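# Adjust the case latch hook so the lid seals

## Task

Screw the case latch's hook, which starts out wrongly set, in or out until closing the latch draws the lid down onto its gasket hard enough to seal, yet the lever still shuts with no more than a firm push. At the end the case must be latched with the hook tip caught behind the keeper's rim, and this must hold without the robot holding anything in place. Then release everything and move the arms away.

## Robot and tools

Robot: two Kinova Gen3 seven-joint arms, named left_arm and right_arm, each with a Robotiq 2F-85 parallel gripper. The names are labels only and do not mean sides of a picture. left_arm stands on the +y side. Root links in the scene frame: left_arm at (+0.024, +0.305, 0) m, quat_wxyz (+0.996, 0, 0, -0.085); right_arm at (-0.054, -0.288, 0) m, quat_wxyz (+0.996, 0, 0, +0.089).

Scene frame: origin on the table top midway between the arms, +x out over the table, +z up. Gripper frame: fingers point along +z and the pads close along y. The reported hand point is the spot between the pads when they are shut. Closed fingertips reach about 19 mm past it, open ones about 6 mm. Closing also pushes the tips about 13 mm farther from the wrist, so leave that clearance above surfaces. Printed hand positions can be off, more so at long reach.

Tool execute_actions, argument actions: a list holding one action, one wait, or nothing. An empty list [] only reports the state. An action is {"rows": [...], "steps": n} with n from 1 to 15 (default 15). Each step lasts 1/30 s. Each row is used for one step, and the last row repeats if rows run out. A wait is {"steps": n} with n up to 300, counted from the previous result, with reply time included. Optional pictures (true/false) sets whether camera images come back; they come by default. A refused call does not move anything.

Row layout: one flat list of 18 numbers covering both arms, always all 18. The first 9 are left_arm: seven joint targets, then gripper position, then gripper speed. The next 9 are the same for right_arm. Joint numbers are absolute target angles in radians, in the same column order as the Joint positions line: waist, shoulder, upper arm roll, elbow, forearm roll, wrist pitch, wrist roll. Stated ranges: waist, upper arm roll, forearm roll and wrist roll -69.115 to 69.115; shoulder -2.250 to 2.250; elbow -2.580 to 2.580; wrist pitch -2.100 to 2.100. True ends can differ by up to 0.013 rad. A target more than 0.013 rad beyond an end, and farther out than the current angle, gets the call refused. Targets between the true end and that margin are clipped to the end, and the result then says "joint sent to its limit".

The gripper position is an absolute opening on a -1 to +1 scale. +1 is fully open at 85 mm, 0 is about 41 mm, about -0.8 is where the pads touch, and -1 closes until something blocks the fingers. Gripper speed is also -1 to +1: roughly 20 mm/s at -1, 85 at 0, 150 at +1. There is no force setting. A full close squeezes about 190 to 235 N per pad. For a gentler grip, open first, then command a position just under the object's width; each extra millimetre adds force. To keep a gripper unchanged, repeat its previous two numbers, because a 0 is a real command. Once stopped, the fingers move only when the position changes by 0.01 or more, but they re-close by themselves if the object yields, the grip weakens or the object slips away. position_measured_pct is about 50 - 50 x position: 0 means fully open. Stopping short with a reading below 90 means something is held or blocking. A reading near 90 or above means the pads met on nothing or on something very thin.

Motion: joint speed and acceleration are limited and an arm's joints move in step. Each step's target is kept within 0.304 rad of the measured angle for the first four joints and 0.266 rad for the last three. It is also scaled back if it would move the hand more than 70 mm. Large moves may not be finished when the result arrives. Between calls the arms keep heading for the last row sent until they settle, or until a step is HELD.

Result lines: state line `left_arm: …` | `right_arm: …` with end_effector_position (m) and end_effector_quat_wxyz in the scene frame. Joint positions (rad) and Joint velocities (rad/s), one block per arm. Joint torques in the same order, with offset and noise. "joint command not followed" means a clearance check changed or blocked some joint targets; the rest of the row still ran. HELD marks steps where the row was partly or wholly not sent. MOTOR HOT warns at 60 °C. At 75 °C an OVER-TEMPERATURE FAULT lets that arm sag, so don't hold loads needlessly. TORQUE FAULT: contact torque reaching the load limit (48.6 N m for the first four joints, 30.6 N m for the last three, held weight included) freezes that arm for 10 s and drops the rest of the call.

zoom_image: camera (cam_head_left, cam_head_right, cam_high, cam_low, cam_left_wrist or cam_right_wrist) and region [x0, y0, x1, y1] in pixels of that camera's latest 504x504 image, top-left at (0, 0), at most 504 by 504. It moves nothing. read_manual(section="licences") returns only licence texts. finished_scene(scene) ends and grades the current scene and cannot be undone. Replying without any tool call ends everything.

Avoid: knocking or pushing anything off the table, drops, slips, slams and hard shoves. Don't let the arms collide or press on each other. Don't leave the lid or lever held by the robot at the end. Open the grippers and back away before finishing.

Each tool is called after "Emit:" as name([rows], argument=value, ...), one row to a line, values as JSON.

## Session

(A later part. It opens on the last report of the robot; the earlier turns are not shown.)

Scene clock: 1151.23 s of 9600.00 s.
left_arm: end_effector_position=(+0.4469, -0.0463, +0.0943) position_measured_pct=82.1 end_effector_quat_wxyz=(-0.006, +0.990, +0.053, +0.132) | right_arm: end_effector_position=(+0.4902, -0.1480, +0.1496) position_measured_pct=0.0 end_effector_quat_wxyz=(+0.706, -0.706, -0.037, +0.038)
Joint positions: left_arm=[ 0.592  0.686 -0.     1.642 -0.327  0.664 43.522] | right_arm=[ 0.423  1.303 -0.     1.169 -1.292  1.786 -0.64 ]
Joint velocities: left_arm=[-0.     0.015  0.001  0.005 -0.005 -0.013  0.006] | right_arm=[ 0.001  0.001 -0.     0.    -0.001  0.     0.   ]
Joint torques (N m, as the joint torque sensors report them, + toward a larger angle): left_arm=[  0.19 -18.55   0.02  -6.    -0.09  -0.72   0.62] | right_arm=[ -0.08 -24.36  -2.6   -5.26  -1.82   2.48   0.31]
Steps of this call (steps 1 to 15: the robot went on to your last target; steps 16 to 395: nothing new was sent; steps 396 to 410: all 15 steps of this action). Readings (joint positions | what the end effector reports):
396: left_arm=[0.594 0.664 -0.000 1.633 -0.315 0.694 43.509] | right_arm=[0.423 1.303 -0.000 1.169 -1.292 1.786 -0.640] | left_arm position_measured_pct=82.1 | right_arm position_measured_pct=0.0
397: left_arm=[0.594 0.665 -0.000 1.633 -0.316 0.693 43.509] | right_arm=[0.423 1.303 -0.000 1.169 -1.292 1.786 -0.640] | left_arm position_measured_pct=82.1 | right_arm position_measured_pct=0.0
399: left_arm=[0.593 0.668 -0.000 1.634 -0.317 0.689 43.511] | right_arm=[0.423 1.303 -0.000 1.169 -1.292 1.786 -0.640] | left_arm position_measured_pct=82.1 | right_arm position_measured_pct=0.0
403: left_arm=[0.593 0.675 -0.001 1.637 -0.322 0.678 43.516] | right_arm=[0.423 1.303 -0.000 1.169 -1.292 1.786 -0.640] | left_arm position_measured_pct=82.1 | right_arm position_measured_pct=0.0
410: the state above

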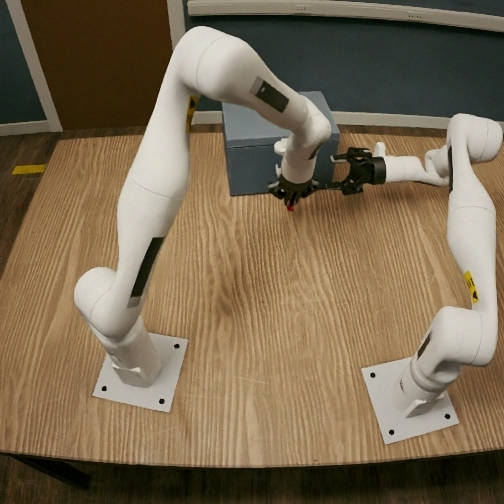

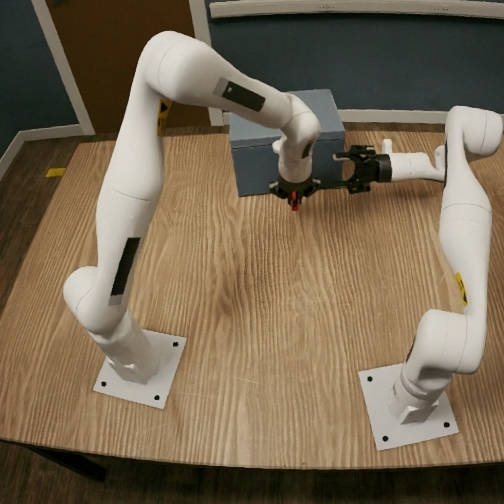

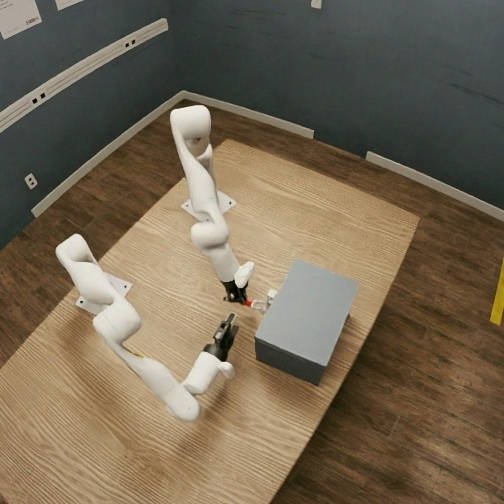

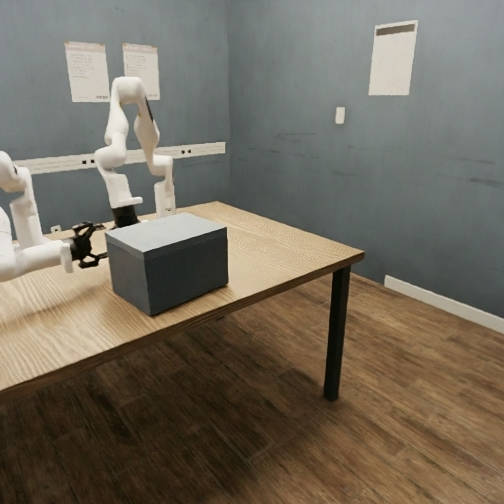

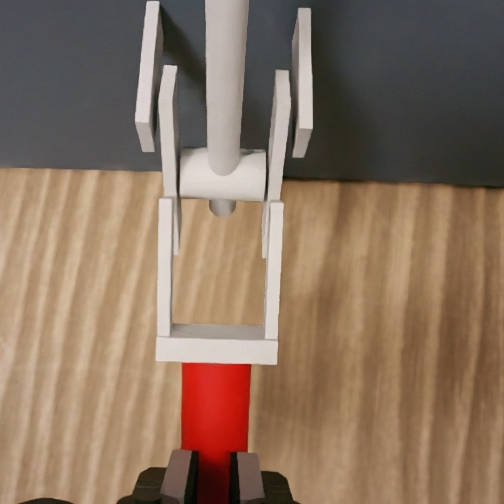

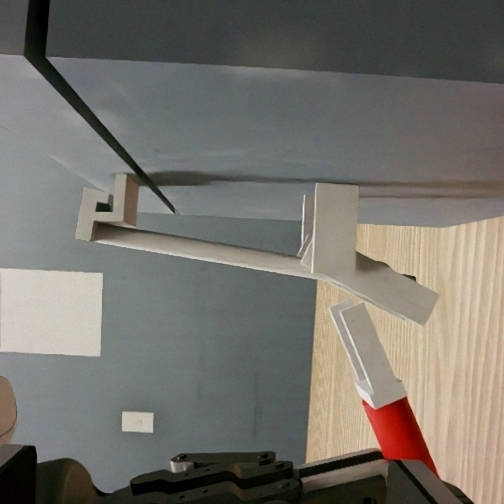

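Emit:
execute_actions([
  {"rows": [[0.5910,0.6927,0,1.6424,-0.3271,0.6610,43.5225,-0.64,0,0.423,1.303,0,1.169,-1.292,1.786,-0.640,1,0],[0.5900,0.6954,0,1.6417,-0.3278,0.6588,43.5225,-0.64,0,0.423,1.303,0,1.169,-1.292,1.786,-0.640,1,0],[0.5889,0.6982,0,1.6410,-0.3285,0.6566,43.5224,-0.64,0,0.423,1.303,0,1.169,-1.292,1.786,-0.640,1,0],[0.5879,0.7010,0,1.6402,-0.3291,0.6544,43.5223,-0.64,0,0.423,1.303,0,1.169,-1.292,1.786,-0.640,1,0],[0.5868,0.7037,0,1.6395,-0.3298,0.6522,43.5222,-0.64,0,0.423,1.303,0,1.169,-1.292,1.786,-0.640,1,0],[0.5857,0.7065,0,1.6388,-0.3305,0.6500,43.5222,-0.64,0,0.423,1.303,0,1.169,-1.292,1.786,-0.640,1,0],[0.5847,0.7093,0,1.6381,-0.3312,0.6478,43.5221,-0.64,0,0.423,1.303,0,1.169,-1.292,1.786,-0.640,1,0],[0.5836,0.7120,0,1.6374,-0.3319,0.6457,43.5220,-0.64,0,0.423,1.303,0,1.169,-1.292,1.786,-0.640,1,0],[0.5826,0.7148,0,1.6367,-0.3326,0.6435,43.5219,-0.64,0,0.423,1.303,0,1.169,-1.292,1.786,-0.640,1,0],[0.5815,0.7176,0,1.6360,-0.3333,0.6413,43.5219,-0.64,0,0.423,1.303,0,1.169,-1.292,1.786,-0.640,1,0]], "steps": 15},
])

Emit:
zoom_image(camera="cam_right_wrist", region=[40, 150, 200, 260])

Scene clock: 1189.83 s of 9600.00 s.
left_arm: end_effector_position=(+0.4526, -0.0456, +0.0808) position_measured_pct=82.1 end_effector_quat_wxyz=(-0.006, +0.990, +0.052, +0.131) | right_arm: end_effector_position=(+0.4902, -0.1480, +0.1496) position_measured_pct=0.0 end_effector_quat_wxyz=(+0.706, -0.706, -0.037, +0.038)
Joint positions: left_arm=[ 0.582  0.715  0.     1.636 -0.333  0.642 43.522] | right_arm=[ 0.423  1.303 -0.     1.169 -1.292  1.786 -0.64 ]
Joint velocities: left_arm=[-0.006  0.017 -0.    -0.003 -0.003 -0.011 -0.001] | right_arm=[ 0.     0.001  0.001 -0.    -0.    -0.    -0.   ]
Joint torques (N m, as the joint torque sensors report them, + toward a larger angle): left_arm=[ -0.44 -20.17  -0.26  -6.71   0.05  -0.59   0.01] | right_arm=[ -0.09 -24.55  -2.23  -5.06  -2.08   2.39   0.2 ]
Steps of this call (steps 1 to 15: the robot went on to your last target; steps 16 to 1143: nothing new was sent; steps 1144 to 1158: all 15 steps of this action). Readings (joint positions | what the end effector reports):
1144: left_arm=[0.592 0.688 -0.000 1.642 -0.327 0.663 43.523] | right_arm=[0.423 1.303 -0.000 1.169 -1.292 1.786 -0.640] | left_arm position_measured_pct=82.1 | right_arm position_measured_pct=0.0
1145: left_arm=[0.591 0.689 -0.000 1.641 -0.327 0.662 43.523] | right_arm=[0.423 1.303 -0.000 1.169 -1.292 1.786 -0.640] | left_arm position_measured_pct=82.1 | right_arm position_measured_pct=0.0
1147: left_arm=[0.590 0.692 -0.000 1.641 -0.328 0.660 43.522] | right_arm=[0.423 1.303 -0.000 1.169 -1.292 1.786 -0.640] | left_arm position_measured_pct=82.1 | right_arm position_measured_pct=0.0
1151: left_arm=[0.587 0.702 0.000 1.639 -0.330 0.652 43.522] | right_arm=[0.423 1.303 -0.000 1.169 -1.292 1.786 -0.640] | left_arm position_measured_pct=82.1 | right_arm position_measured_pct=0.0
1158: the state above

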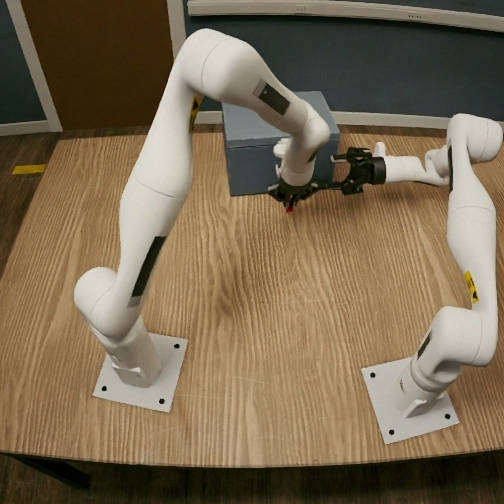

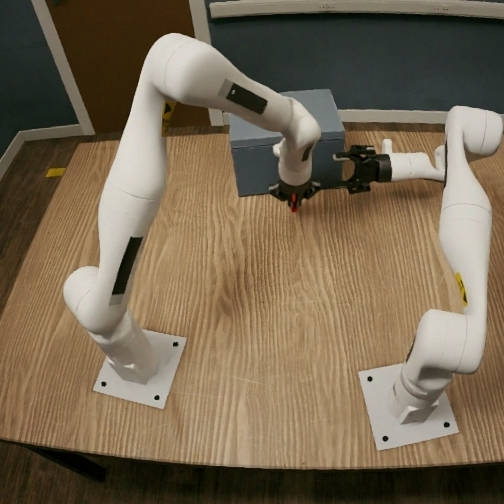

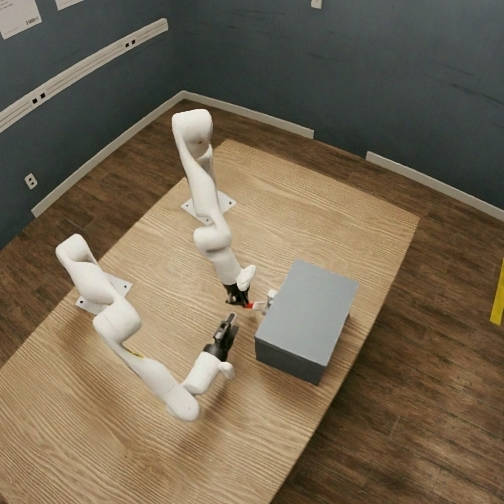

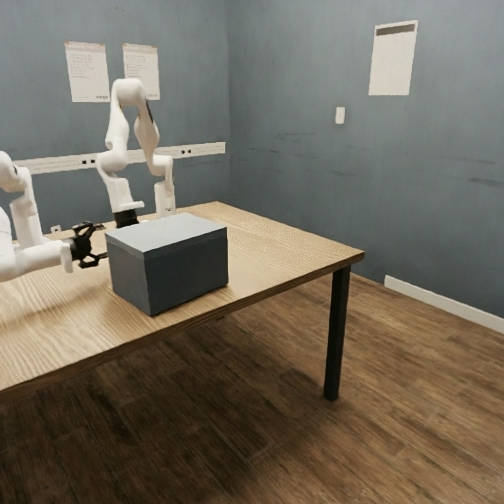

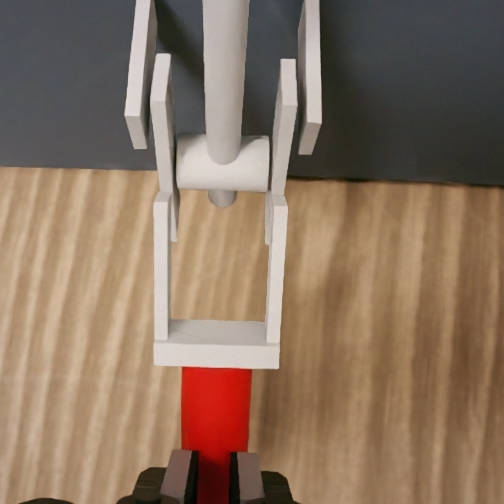

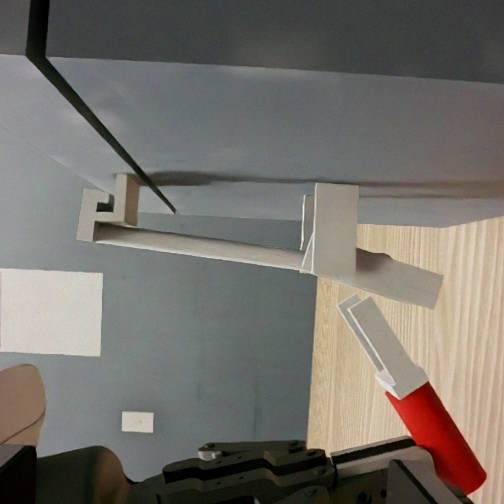

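Region (40, 150, 200, 260) of cam_right_wrist's 504x504 image, scaled by 3.150; it fills the top 346 rows of this view, and the rest is white.

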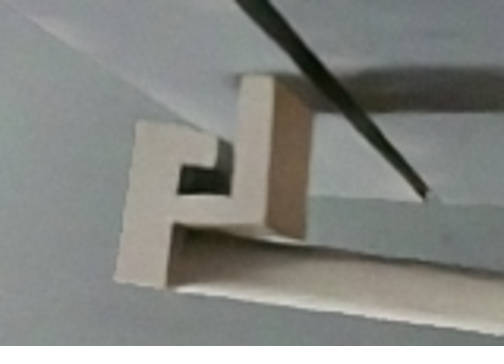

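Emit:
execute_actions([
  {"rows": [[0.5804,0.7203,0,1.6353,-0.3340,0.6391,43.5218,-0.64,0,0.423,1.303,0,1.169,-1.292,1.786,-0.640,1,0],[0.5794,0.7231,0,1.6346,-0.3346,0.6369,43.5217,-0.64,0,0.423,1.303,0,1.169,-1.292,1.786,-0.640,1,0],[0.5783,0.7259,0,1.6338,-0.3353,0.6347,43.5217,-0.64,0,0.423,1.303,0,1.169,-1.292,1.786,-0.640,1,0],[0.5773,0.7286,0,1.6331,-0.3360,0.6325,43.5216,-0.64,0,0.423,1.303,0,1.169,-1.292,1.786,-0.640,1,0],[0.5762,0.7314,0,1.6324,-0.3367,0.6303,43.5215,-0.64,0,0.423,1.303,0,1.169,-1.292,1.786,-0.640,1,0],[0.5748,0.7340,0,1.6310,-0.3372,0.6285,43.5212,-0.64,0,0.423,1.303,0,1.169,-1.292,1.786,-0.640,1,0],[0.5734,0.7366,0,1.6296,-0.3377,0.6267,43.5209,-0.64,0,0.423,1.303,0,1.169,-1.292,1.786,-0.640,1,0],[0.5720,0.7392,0,1.6282,-0.3382,0.6249,43.5206,-0.64,0,0.423,1.303,0,1.169,-1.292,1.786,-0.640,1,0]], "steps": 15},
])

Emit:
zoom_image(camera="cam_right_wrist", region=[40, 150, 200, 260])

Scene clock: 1204.80 s of 9600.00 s.
left_arm: end_effector_position=(+0.4589, -0.0447, +0.0707) position_measured_pct=82.1 end_effector_quat_wxyz=(-0.006, +0.990, +0.053, +0.131) | right_arm: end_effector_position=(+0.4902, -0.1480, +0.1496) position_measured_pct=0.0 end_effector_quat_wxyz=(+0.706, -0.706, -0.037, +0.038)
Joint positions: left_arm=[ 0.572  0.738 -0.     1.628 -0.338  0.625 43.521] | right_arm=[ 0.423  1.303 -0.     1.169 -1.292  1.786 -0.64 ]
Joint velocities: left_arm=[-0.004  0.01   0.001 -0.003 -0.001 -0.003 -0.001] | right_arm=[-0.    -0.002  0.    -0.     0.     0.    -0.   ]
Joint torques (N m, as the joint torque sensors report them, + toward a larger angle): left_arm=[ -0.13 -20.29  -0.31  -7.01  -0.18  -0.96   0.01] | right_arm=[ -0.49 -24.38  -2.37  -5.09  -1.84   2.36   0.26]
Steps of this call (steps 1 to 15: the robot went on to your last target; steps 16 to 434: nothing new was sent; steps 435 to 449: all 15 steps of this action). Readings (joint positions | what the end effector reports):
435: left_arm=[0.581 0.718 0.000 1.636 -0.333 0.641 43.522] | right_arm=[0.423 1.303 -0.000 1.169 -1.292 1.786 -0.640] | left_arm position_measured_pct=82.1 | right_arm position_measured_pct=0.0
436: left_arm=[0.581 0.719 0.000 1.635 -0.334 0.640 43.522] | right_arm=[0.423 1.303 -0.000 1.169 -1.292 1.786 -0.640] | left_arm position_measured_pct=82.1 | right_arm position_measured_pct=0.0
438: left_arm=[0.580 0.722 0.000 1.634 -0.334 0.638 43.522] | right_arm=[0.423 1.303 -0.000 1.169 -1.292 1.786 -0.640] | left_arm position_measured_pct=82.1 | right_arm position_measured_pct=0.0
442: left_arm=[0.576 0.732 0.000 1.631 -0.337 0.630 43.521] | right_arm=[0.423 1.303 -0.000 1.169 -1.292 1.786 -0.640] | left_arm position_measured_pct=82.1 | right_arm position_measured_pct=0.0
449: the state above

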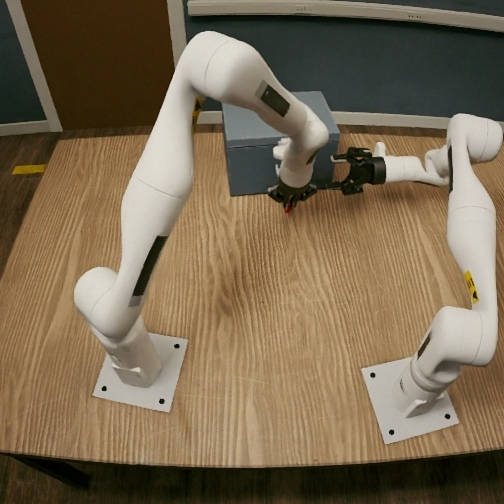

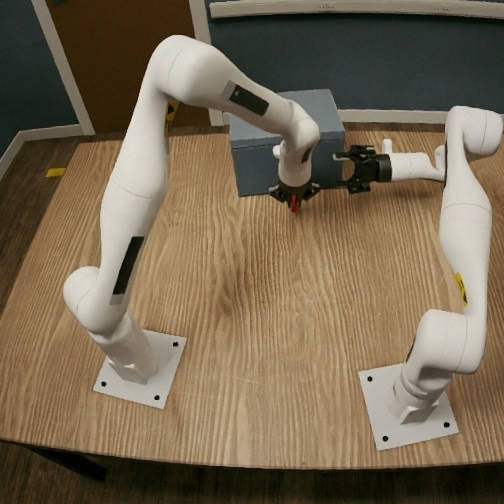

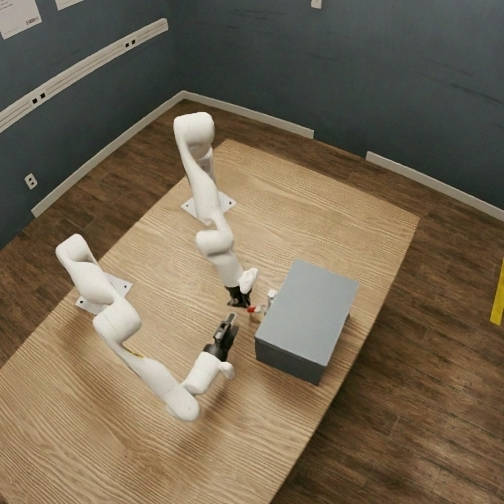

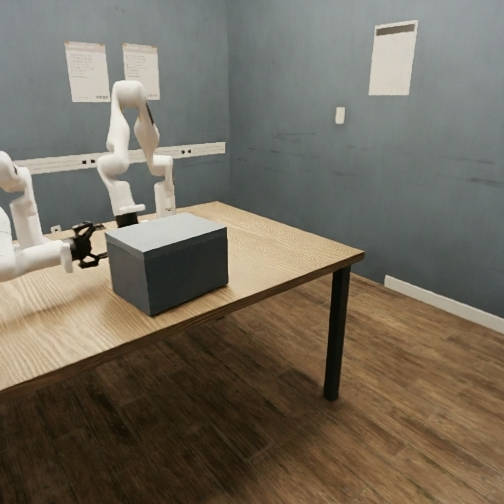

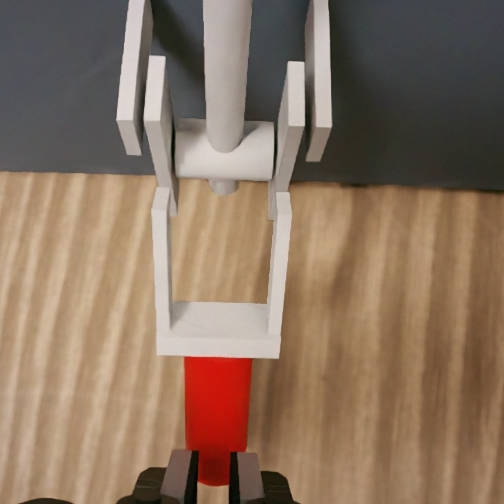

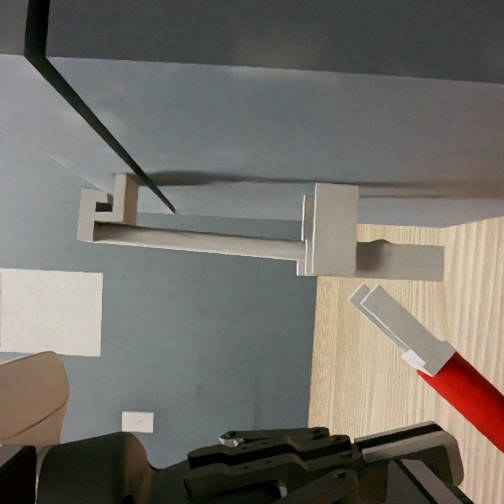

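Region (40, 150, 200, 260) of cam_right_wrist's 504x504 image, scaled by 3.150; it fills the top 346 rows of this view, and the rest is white.

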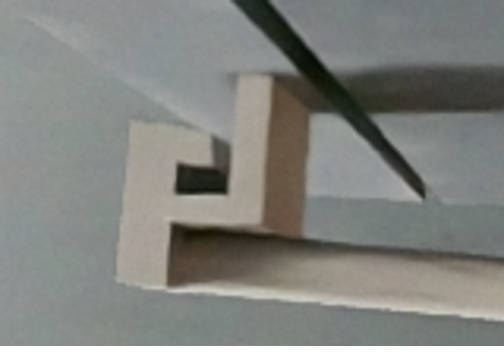

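Emit:
execute_actions([
  {"rows": [[0.5720,0.7392,0,1.6282,-0.3382,0.6249,43.5206,0,1,0.423,1.303,0,1.169,-1.292,1.786,-0.640,1,0],[0.5720,0.7392,0,1.6282,-0.3382,0.6249,43.5206,0,1,0.423,1.303,0,1.169,-1.292,1.786,-0.640,1,0],[0.5720,0.7392,0,1.6282,-0.3382,0.6249,43.5206,0,1,0.423,1.303,0,1.169,-1.292,1.786,-0.640,1,0],[0.5720,0.7392,0,1.6282,-0.3382,0.6249,43.5206,0,1,0.423,1.303,0,1.169,-1.292,1.786,-0.640,1,0],[0.5720,0.7392,0,1.6282,-0.3382,0.6249,43.5206,0,1,0.423,1.303,0,1.169,-1.292,1.786,-0.640,1,0],[0.5720,0.7392,0,1.6282,-0.3382,0.6249,43.5206,0,1,0.423,1.303,0,1.169,-1.292,1.786,-0.640,1,0],[0.5650,0.7531,0,1.6194,-0.3389,0.6189,43.5150,0,1,0.423,1.303,0,1.169,-1.292,1.786,-0.640,1,0],[0.5650,0.7531,0,1.6194,-0.3389,0.6189,43.5150,0,1,0.423,1.303,0,1.169,-1.292,1.786,-0.640,1,0],[0.5580,0.7670,0,1.6106,-0.3397,0.6128,43.5094,0,1,0.423,1.303,0,1.169,-1.292,1.786,-0.640,1,0],[0.5580,0.7670,0,1.6106,-0.3397,0.6128,43.5094,0,1,0.423,1.303,0,1.169,-1.292,1.786,-0.640,1,0],[0.5509,0.7809,0,1.6018,-0.3404,0.6068,43.5038,0,1,0.423,1.303,0,1.169,-1.292,1.786,-0.640,1,0]], "steps": 15},
], pictures=false)

Emit:
execute_actions([
  {"steps": 10},
])

Scene clock: 1265.30 s of 9600.00 s.
left_arm: end_effector_position=(+0.4716, -0.0430, +0.0568) position_measured_pct=50.0 end_effector_quat_wxyz=(-0.007, +0.990, +0.053, +0.131) | right_arm: end_effector_position=(+0.4902, -0.1480, +0.1496) position_measured_pct=0.0 end_effector_quat_wxyz=(+0.706, -0.706, -0.037, +0.038)
Joint positions: left_arm=[ 0.554  0.776 -0.     1.605 -0.34   0.609 43.506] | right_arm=[ 0.423  1.303 -0.     1.169 -1.292  1.786 -0.64 ]
Joint velocities: left_arm=[-0.028  0.05  -0.003 -0.039 -0.004 -0.029 -0.025] | right_arm=[-0.001  0.001  0.     0.     0.001  0.001  0.   ]
Joint torques (N m, as the joint torque sensors report them, + toward a larger angle): left_arm=[  0.92 -22.12   0.65  -7.18   0.17  -0.67  -0.16] | right_arm=[ -0.37 -24.72  -2.33  -4.85  -2.01   2.35   0.32]
Steps of this call (steps 1 to 15: the robot went on to your last target; steps 16 to 1800: nothing new was sent; steps 1801 to 1815: all 15 steps of this action). Readings (joint positions | what the end effector reports):
1801: left_arm=[0.572 0.739 -0.000 1.628 -0.338 0.625 43.521] | right_arm=[0.423 1.303 -0.000 1.169 -1.292 1.786 -0.640] | left_arm position_measured_pct=82.1 | right_arm position_measured_pct=0.0
1802: left_arm=[0.572 0.739 -0.000 1.628 -0.338 0.625 43.521] | right_arm=[0.423 1.303 -0.000 1.169 -1.292 1.786 -0.640] | left_arm position_measured_pct=81.0 | right_arm position_measured_pct=0.0
1804: left_arm=[0.572 0.739 -0.000 1.628 -0.338 0.625 43.521] | right_arm=[0.423 1.303 -0.000 1.169 -1.292 1.786 -0.640] | left_arm position_measured_pct=73.8 | right_arm position_measured_pct=0.0
1808: left_arm=[0.569 0.744 0.001 1.625 -0.338 0.623 43.519] | right_arm=[0.423 1.303 -0.000 1.169 -1.292 1.786 -0.640] | left_arm position_measured_pct=54.8 | right_arm position_measured_pct=0.0
1815: the state above

Scene clock: 1265.63 s of 9600.00 s.
left_arm: end_effector_position=(+0.4731, -0.0429, +0.0549) position_measured_pct=50.0 end_effector_quat_wxyz=(-0.007, +0.990, +0.053, +0.130) | right_arm: end_effector_position=(+0.4902, -0.1480, +0.1496) position_measured_pct=0.0 end_effector_quat_wxyz=(+0.706, -0.706, -0.037, +0.038)
Joint positions: left_arm=[ 0.551  0.781 -0.     1.602 -0.34   0.607 43.504] | right_arm=[ 0.423  1.303 -0.     1.169 -1.292  1.786 -0.64 ]
Joint velocities: left_arm=[-0.002  0.002  0.001 -0.001  0.001 -0.    -0.001] | right_arm=[ 0.002 -0.     0.001  0.     0.    -0.001  0.   ]
Joint torques (N m, as the joint torque sensors report them, + toward a larger angle): left_arm=[ -0.2  -20.66   0.06  -6.23   0.05  -0.53   0.33] | right_arm=[ -0.52 -24.25  -2.24  -5.02  -2.17   2.4    0.29]
Steps of this call (steps 1 to 10: the robot went on to your last target). Readings (joint positions | what the end effector reports):
1: left_arm=[0.553 0.777 -0.000 1.604 -0.340 0.608 43.505] | right_arm=[0.423 1.303 -0.000 1.169 -1.292 1.786 -0.640] | left_arm position_measured_pct=50.0 | right_arm position_measured_pct=0.0
2: left_arm=[0.552 0.778 -0.000 1.603 -0.340 0.608 43.505] | right_arm=[0.423 1.303 -0.000 1.169 -1.292 1.786 -0.640] | left_arm position_measured_pct=50.0 | right_arm position_measured_pct=0.0
4: left_arm=[0.552 0.779 -0.000 1.602 -0.340 0.607 43.504] | right_arm=[0.423 1.303 -0.000 1.169 -1.292 1.786 -0.640] | left_arm position_measured_pct=50.0 | right_arm position_measured_pct=0.0
8: left_arm=[0.551 0.780 -0.000 1.602 -0.340 0.607 43.504] | right_arm=[0.423 1.303 -0.000 1.169 -1.292 1.786 -0.640] | left_arm position_measured_pct=50.0 | right_arm position_measured_pct=0.0
10: the state above

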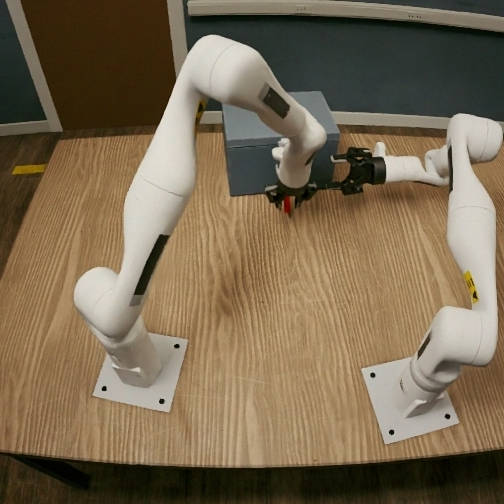

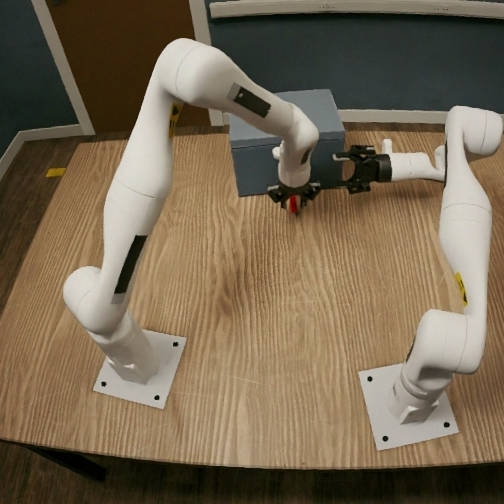

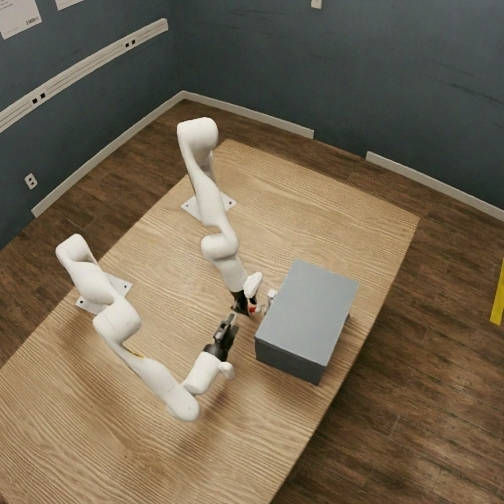

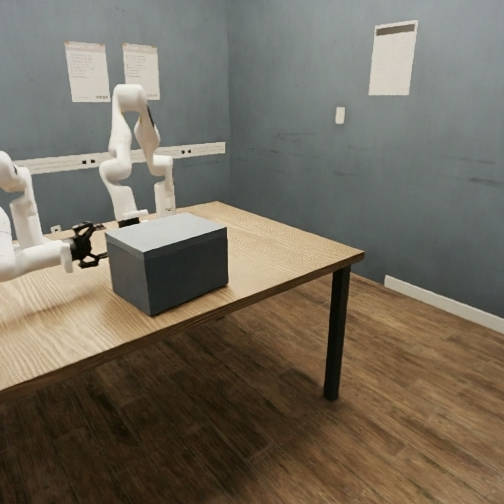

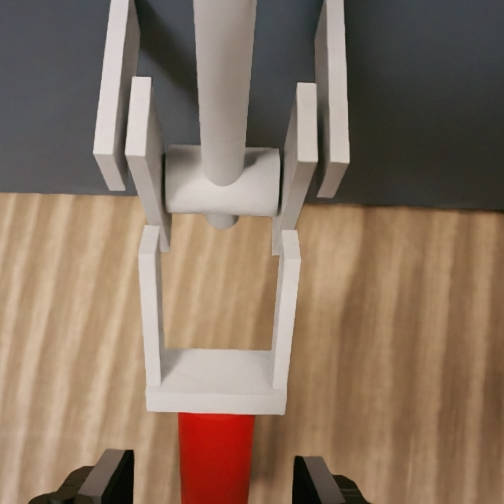

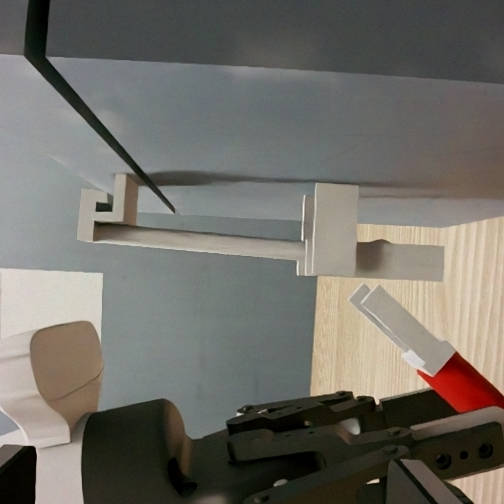

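Emit:
execute_actions([
  {"rows": [[0.5509,0.7809,0,1.6018,-0.3404,0.6068,43.5038,-0.53,0.5,0.423,1.303,0,1.169,-1.292,1.786,-0.640,1,0]], "steps": 15},
], pictures=false)

Emit:
execute_actions([
  {"rows": [[0.5534,0.7747,0,1.6044,-0.3394,0.6108,43.5048,-0.53,0.5,0.423,1.303,0,1.169,-1.292,1.786,-0.640,1,0],[0.5559,0.7685,0,1.6069,-0.3385,0.6148,43.5058,-0.53,0.5,0.423,1.303,0,1.169,-1.292,1.786,-0.640,1,0],[0.5584,0.7623,0,1.6095,-0.3375,0.6187,43.5069,-0.53,0.5,0.423,1.303,0,1.169,-1.292,1.786,-0.640,1,0],[0.5609,0.7561,0,1.6120,-0.3366,0.6227,43.5079,-0.53,0.5,0.423,1.303,0,1.169,-1.292,1.786,-0.640,1,0],[0.5635,0.7499,0,1.6146,-0.3356,0.6267,43.5089,-0.53,0.5,0.423,1.303,0,1.169,-1.292,1.786,-0.640,1,0],[0.5660,0.7436,0,1.6172,-0.3346,0.6307,43.5099,-0.53,0.5,0.423,1.303,0,1.169,-1.292,1.786,-0.640,1,0],[0.5685,0.7374,0,1.6197,-0.3337,0.6347,43.5109,-0.53,0.5,0.423,1.303,0,1.169,-1.292,1.786,-0.640,1,0],[0.5710,0.7312,0,1.6223,-0.3327,0.6386,43.5120,-0.53,0.5,0.423,1.303,0,1.169,-1.292,1.786,-0.640,1,0],[0.5735,0.7250,0,1.6248,-0.3318,0.6426,43.5130,-0.53,0.5,0.423,1.303,0,1.169,-1.292,1.786,-0.640,1,0],[0.5760,0.7188,0,1.6274,-0.3308,0.6466,43.5140,-0.53,0.5,0.423,1.303,0,1.169,-1.292,1.786,-0.640,1,0]], "steps": 15},
])

Scene clock: 1283.80 s of 9600.00 s.
left_arm: end_effector_position=(+0.4731, -0.0432, +0.0550) position_measured_pct=74.6 end_effector_quat_wxyz=(-0.007, +0.990, +0.053, +0.130) | right_arm: end_effector_position=(+0.4902, -0.1480, +0.1496) position_measured_pct=0.0 end_effector_quat_wxyz=(+0.706, -0.706, -0.037, +0.038)
Joint positions: left_arm=[ 0.551  0.781  0.     1.602 -0.34   0.607 43.504] | right_arm=[ 0.423  1.303 -0.     1.169 -1.292  1.786 -0.64 ]
Joint velocities: left_arm=[ 0.001 -0.     0.001 -0.    -0.     0.     0.   ] | right_arm=[ 0.001 -0.001  0.001 -0.    -0.    -0.     0.   ]
Joint torques (N m, as the joint torque sensors report them, + toward a larger angle): left_arm=[ -0.62 -20.96  -0.12  -6.59  -0.09  -0.53  -0.06] | right_arm=[ -0.4  -24.58  -2.22  -4.85  -1.99   2.42   0.34]
Steps of this call (steps 1 to 15: the robot went on to your last target; steps 16 to 530: nothing new was sent; steps 531 to 545: all 15 steps of this action). Readings (joint positions | what the end effector reports):
531: left_arm=[0.551 0.781 0.000 1.602 -0.340 0.607 43.504] | right_arm=[0.423 1.303 -0.000 1.169 -1.292 1.786 -0.640] | left_arm position_measured_pct=50.0 | right_arm position_measured_pct=0.0
532: left_arm=[0.551 0.781 0.000 1.602 -0.340 0.607 43.504] | right_arm=[0.423 1.303 -0.000 1.169 -1.292 1.786 -0.640] | left_arm position_measured_pct=50.8 | right_arm position_measured_pct=0.0
534: left_arm=[0.551 0.781 0.000 1.602 -0.340 0.607 43.504] | right_arm=[0.423 1.303 -0.000 1.169 -1.292 1.786 -0.640] | left_arm position_measured_pct=56.3 | right_arm position_measured_pct=0.0
538: left_arm=[0.551 0.781 0.000 1.602 -0.340 0.606 43.504] | right_arm=[0.423 1.303 -0.000 1.169 -1.292 1.786 -0.640] | left_arm position_measured_pct=71.4 | right_arm position_measured_pct=0.0
545: the state above

Scene clock: 1284.30 s of 9600.00 s.
left_arm: end_effector_position=(+0.4551, -0.0453, +0.0772) position_measured_pct=74.6 end_effector_quat_wxyz=(-0.007, +0.990, +0.052, +0.129) | right_arm: end_effector_position=(+0.4902, -0.1480, +0.1496) position_measured_pct=0.0 end_effector_quat_wxyz=(+0.706, -0.706, -0.037, +0.038)
Joint positions: left_arm=[ 0.576  0.725  0.002  1.627 -0.33   0.645 43.514] | right_arm=[ 0.423  1.303 -0.     1.169 -1.292  1.786 -0.64 ]
Joint velocities: left_arm=[ 0.016 -0.037 -0.001  0.014  0.005  0.021  0.006] | right_arm=[ 0.001 -0.    -0.    -0.    -0.     0.     0.   ]
Joint torques (N m, as the joint torque sensors report them, + toward a larger angle): left_arm=[ -1.29 -21.72  -1.52  -7.61  -0.91   0.03  -0.33] | right_arm=[ -0.11 -24.17  -2.88  -4.9   -1.73   2.34   0.37]
Steps of this call (steps 1 to 15: all 15 steps of this action). Readings (joint positions | what the end effector reports):
1: left_arm=[0.551 0.780 0.000 1.602 -0.340 0.607 43.504] | right_arm=[0.423 1.303 -0.000 1.169 -1.292 1.786 -0.640] | left_arm position_measured_pct=74.6 | right_arm position_measured_pct=0.0
2: left_arm=[0.552 0.778 -0.000 1.603 -0.340 0.607 43.504] | right_arm=[0.423 1.303 -0.000 1.169 -1.292 1.786 -0.640] | left_arm position_measured_pct=74.6 | right_arm position_measured_pct=0.0
4: left_arm=[0.555 0.773 0.000 1.606 -0.338 0.612 43.505] | right_arm=[0.423 1.303 -0.000 1.169 -1.292 1.786 -0.640] | left_arm position_measured_pct=74.6 | right_arm position_measured_pct=0.0
8: left_arm=[0.564 0.754 0.001 1.615 -0.334 0.625 43.509] | right_arm=[0.423 1.303 -0.000 1.169 -1.292 1.786 -0.640] | left_arm position_measured_pct=74.6 | right_arm position_measured_pct=0.0
15: the state above

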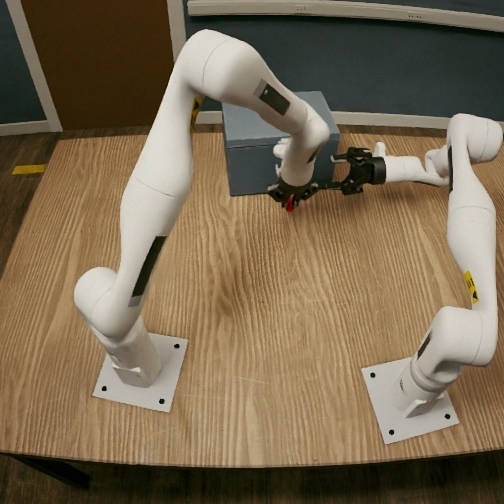

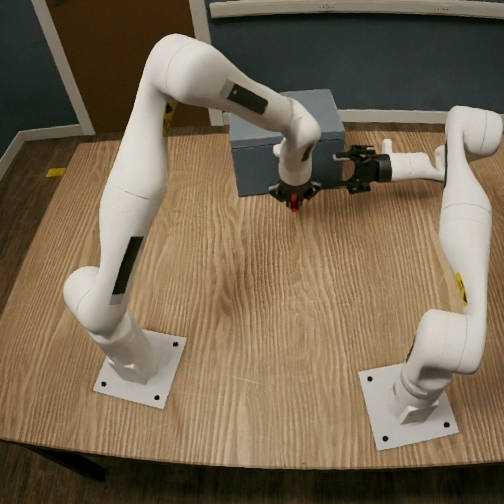

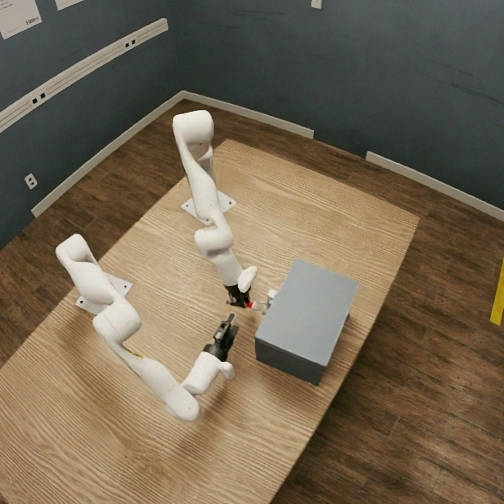

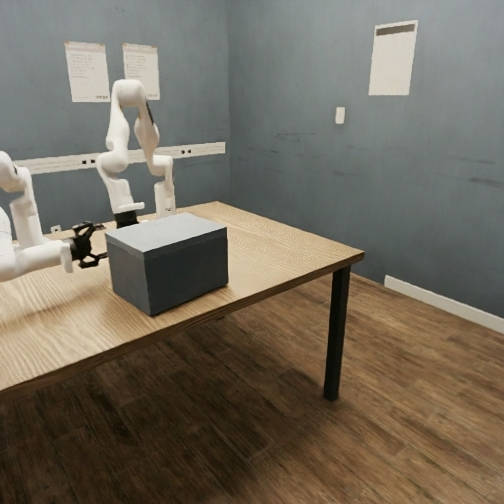

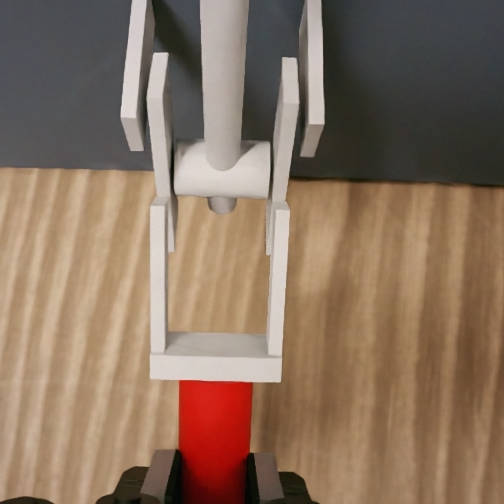

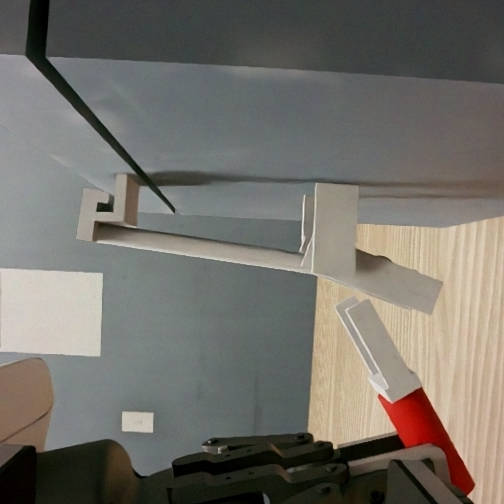

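Emit:
execute_actions([
  {"rows": [[0.5769,0.7132,0,1.6264,-0.3283,0.6531,43.5115,-0.53,0.5,0.423,1.303,0,1.169,-1.292,1.786,-0.640,1,0],[0.5778,0.7075,0,1.6254,-0.3257,0.6596,43.5090,-0.53,0.5,0.423,1.303,0,1.169,-1.292,1.786,-0.640,1,0],[0.5787,0.7019,0,1.6244,-0.3232,0.6660,43.5065,-0.53,0.5,0.423,1.303,0,1.169,-1.292,1.786,-0.640,1,0],[0.5796,0.6963,0,1.6234,-0.3207,0.6725,43.5040,-0.53,0.5,0.423,1.303,0,1.169,-1.292,1.786,-0.640,1,0],[0.5805,0.6907,0,1.6225,-0.3182,0.6790,43.5015,-0.53,0.5,0.423,1.303,0,1.169,-1.292,1.786,-0.640,1,0],[0.5814,0.6850,0,1.6215,-0.3156,0.6855,43.4989,-0.53,0.5,0.423,1.303,0,1.169,-1.292,1.786,-0.640,1,0],[0.5823,0.6794,0,1.6205,-0.3131,0.6920,43.4964,-0.53,0.5,0.423,1.303,0,1.169,-1.292,1.786,-0.640,1,0],[0.5832,0.6738,0,1.6195,-0.3106,0.6984,43.4939,-0.53,0.5,0.423,1.303,0,1.169,-1.292,1.786,-0.640,1,0],[0.5841,0.6681,0,1.6185,-0.3080,0.7049,43.4914,-0.53,0.5,0.423,1.303,0,1.169,-1.292,1.786,-0.640,1,0],[0.5850,0.6625,0,1.6175,-0.3055,0.7114,43.4889,-0.53,0.5,0.423,1.303,0,1.169,-1.292,1.786,-0.640,1,0]], "steps": 15},
], pictures=false)

Emit:
execute_actions([
  {"rows": [[0.5846,0.6587,0,1.6134,-0.3031,0.7189,43.4853,-0.53,0.5,0.423,1.303,0,1.169,-1.292,1.786,-0.640,1,0],[0.5843,0.6549,0,1.6093,-0.3007,0.7264,43.4818,-0.53,0.5,0.423,1.303,0,1.169,-1.292,1.786,-0.640,1,0],[0.5839,0.6510,0,1.6052,-0.2983,0.7339,43.4782,-0.53,0.5,0.423,1.303,0,1.169,-1.292,1.786,-0.640,1,0],[0.5835,0.6472,0,1.6011,-0.2959,0.7414,43.4746,-0.53,0.5,0.423,1.303,0,1.169,-1.292,1.786,-0.640,1,0],[0.5831,0.6434,0,1.5969,-0.2935,0.7489,43.4710,-0.53,0.5,0.423,1.303,0,1.169,-1.292,1.786,-0.640,1,0],[0.5828,0.6396,0,1.5928,-0.2911,0.7564,43.4675,-0.53,0.5,0.423,1.303,0,1.169,-1.292,1.786,-0.640,1,0],[0.5824,0.6357,0,1.5887,-0.2887,0.7639,43.4639,-0.53,0.5,0.423,1.303,0,1.169,-1.292,1.786,-0.640,1,0],[0.5820,0.6319,0,1.5846,-0.2863,0.7714,43.4603,-0.53,0.5,0.423,1.303,0,1.169,-1.292,1.786,-0.640,1,0]], "steps": 15},
])

Scene clock: 1314.63 s of 9600.00 s.
left_arm: end_effector_position=(+0.4447, -0.0465, +0.1068) position_measured_pct=75.0 end_effector_quat_wxyz=(-0.008, +0.991, +0.050, +0.126) | right_arm: end_effector_position=(+0.4902, -0.1480, +0.1496) position_measured_pct=0.0 end_effector_quat_wxyz=(+0.706, -0.706, -0.037, +0.038)
Joint positions: left_arm=[ 0.588  0.668  0.005  1.621 -0.303  0.711 43.49 ] | right_arm=[ 0.423  1.303 -0.     1.169 -1.292  1.786 -0.64 ]
Joint velocities: left_arm=[ 0.005 -0.034 -0.001 -0.005  0.011  0.033 -0.011] | right_arm=[ 0.001  0.     0.     0.     0.    -0.    -0.   ]
Joint torques (N m, as the joint torque sensors report them, + toward a larger angle): left_arm=[ -3.6  -21.05  -2.68  -9.43  -1.66  -1.47  -0.3 ] | right_arm=[ -0.13 -24.31  -2.38  -5.03  -1.95   2.59   0.33]
Steps of this call (steps 1 to 15: the robot went on to your last target; steps 16 to 895: nothing new was sent; steps 896 to 910: all 15 steps of this action). Readings (joint positions | what the end effector reports):
896: left_arm=[0.578 0.720 0.002 1.629 -0.329 0.647 43.514] | right_arm=[0.423 1.303 -0.000 1.169 -1.292 1.786 -0.640] | left_arm position_measured_pct=74.6 | right_arm position_measured_pct=0.0
897: left_arm=[0.578 0.718 0.002 1.629 -0.328 0.649 43.513] | right_arm=[0.423 1.303 -0.000 1.169 -1.292 1.786 -0.640] | left_arm position_measured_pct=74.6 | right_arm position_measured_pct=0.0
899: left_arm=[0.580 0.712 0.003 1.628 -0.324 0.657 43.510] | right_arm=[0.423 1.303 -0.000 1.169 -1.292 1.786 -0.640] | left_arm position_measured_pct=74.6 | right_arm position_measured_pct=0.0
903: left_arm=[0.583 0.694 0.004 1.626 -0.315 0.680 43.502] | right_arm=[0.423 1.303 -0.000 1.169 -1.292 1.786 -0.640] | left_arm position_measured_pct=74.6 | right_arm position_measured_pct=0.0
910: the state above

Scene clock: 1315.13 s of 9600.00 s.
left_arm: end_effector_position=(+0.4528, -0.0453, +0.1338) position_measured_pct=76.6 end_effector_quat_wxyz=(-0.007, +0.990, +0.053, +0.131) | right_arm: end_effector_position=(+0.4902, -0.1480, +0.1496) position_measured_pct=0.0 end_effector_quat_wxyz=(+0.706, -0.706, -0.037, +0.038)
Joint positions: left_arm=[ 0.582  0.633 -0.     1.585 -0.287  0.77  43.461] | right_arm=[ 0.423  1.303 -0.     1.169 -1.292  1.786 -0.64 ]
Joint velocities: left_arm=[-0.003 -0.012 -0.    -0.008  0.004  0.015 -0.006] | right_arm=[-0.     0.001 -0.001 -0.    -0.    -0.     0.   ]
Joint torques (N m, as the joint torque sensors report them, + toward a larger angle): left_arm=[ -0.85 -19.77  -0.01  -7.5   -0.48  -1.09   0.15] | right_arm=[ -0.03 -24.67  -2.19  -5.21  -1.91   2.32   0.23]
Steps of this call (steps 1 to 15: all 15 steps of this action). Readings (joint positions | what the end effector reports):
1: left_arm=[0.588 0.666 0.005 1.621 -0.302 0.713 43.489] | right_arm=[0.423 1.303 -0.000 1.169 -1.292 1.786 -0.640] | left_arm position_measured_pct=75.0 | right_arm position_measured_pct=0.0
2: left_arm=[0.588 0.664 0.005 1.620 -0.301 0.716 43.488] | right_arm=[0.423 1.303 -0.000 1.169 -1.292 1.786 -0.640] | left_arm position_measured_pct=75.0 | right_arm position_measured_pct=0.0
4: left_arm=[0.587 0.658 0.003 1.613 -0.300 0.724 43.483] | right_arm=[0.423 1.303 -0.000 1.169 -1.292 1.786 -0.640] | left_arm position_measured_pct=75.4 | right_arm position_measured_pct=0.0
8: left_arm=[0.584 0.643 0.000 1.597 -0.293 0.749 43.471] | right_arm=[0.423 1.303 -0.000 1.169 -1.292 1.786 -0.640] | left_arm position_measured_pct=76.6 | right_arm position_measured_pct=0.0
15: the state above

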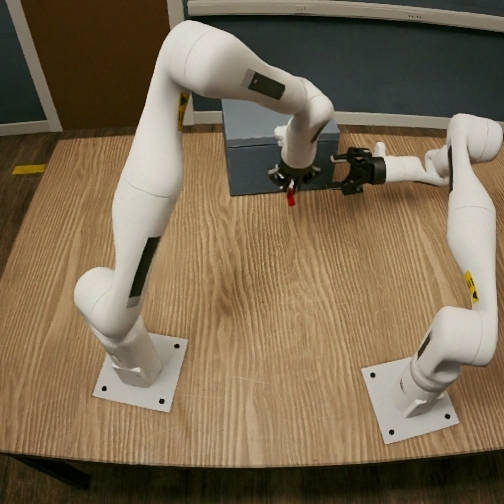

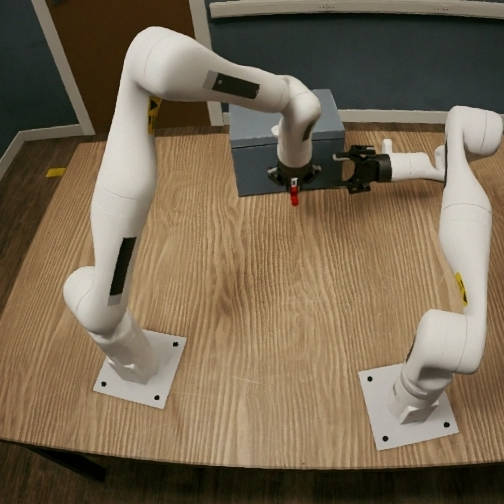

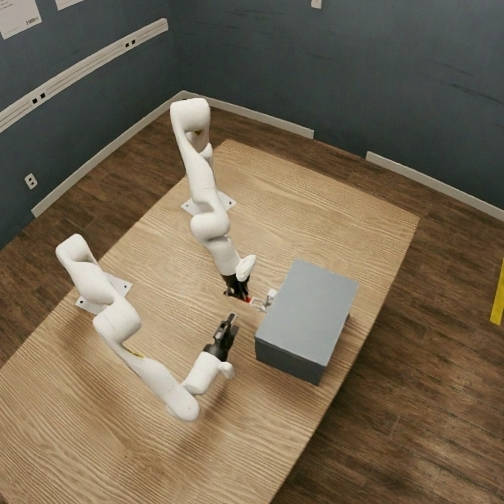

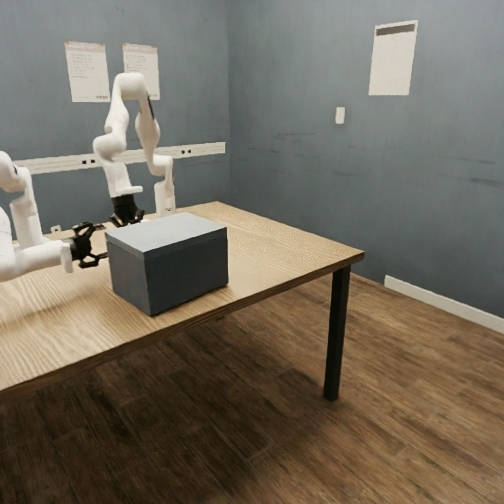

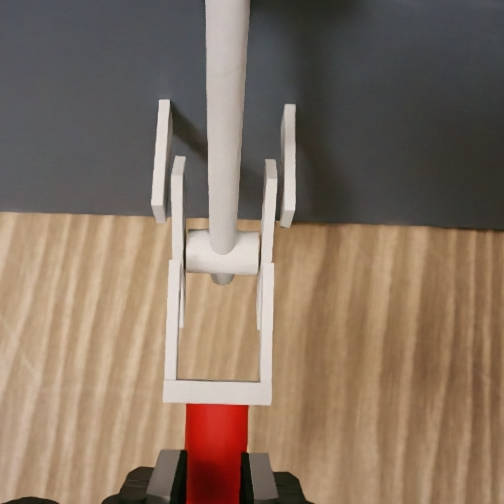

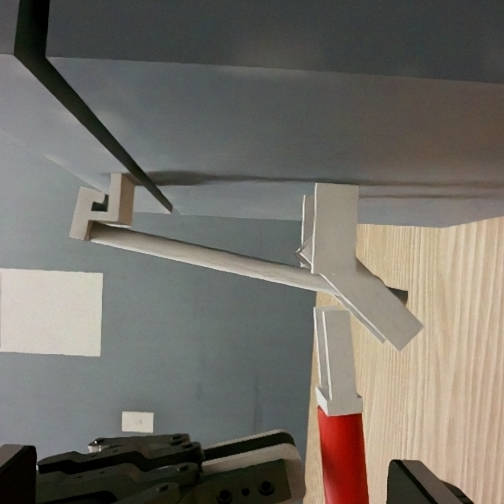

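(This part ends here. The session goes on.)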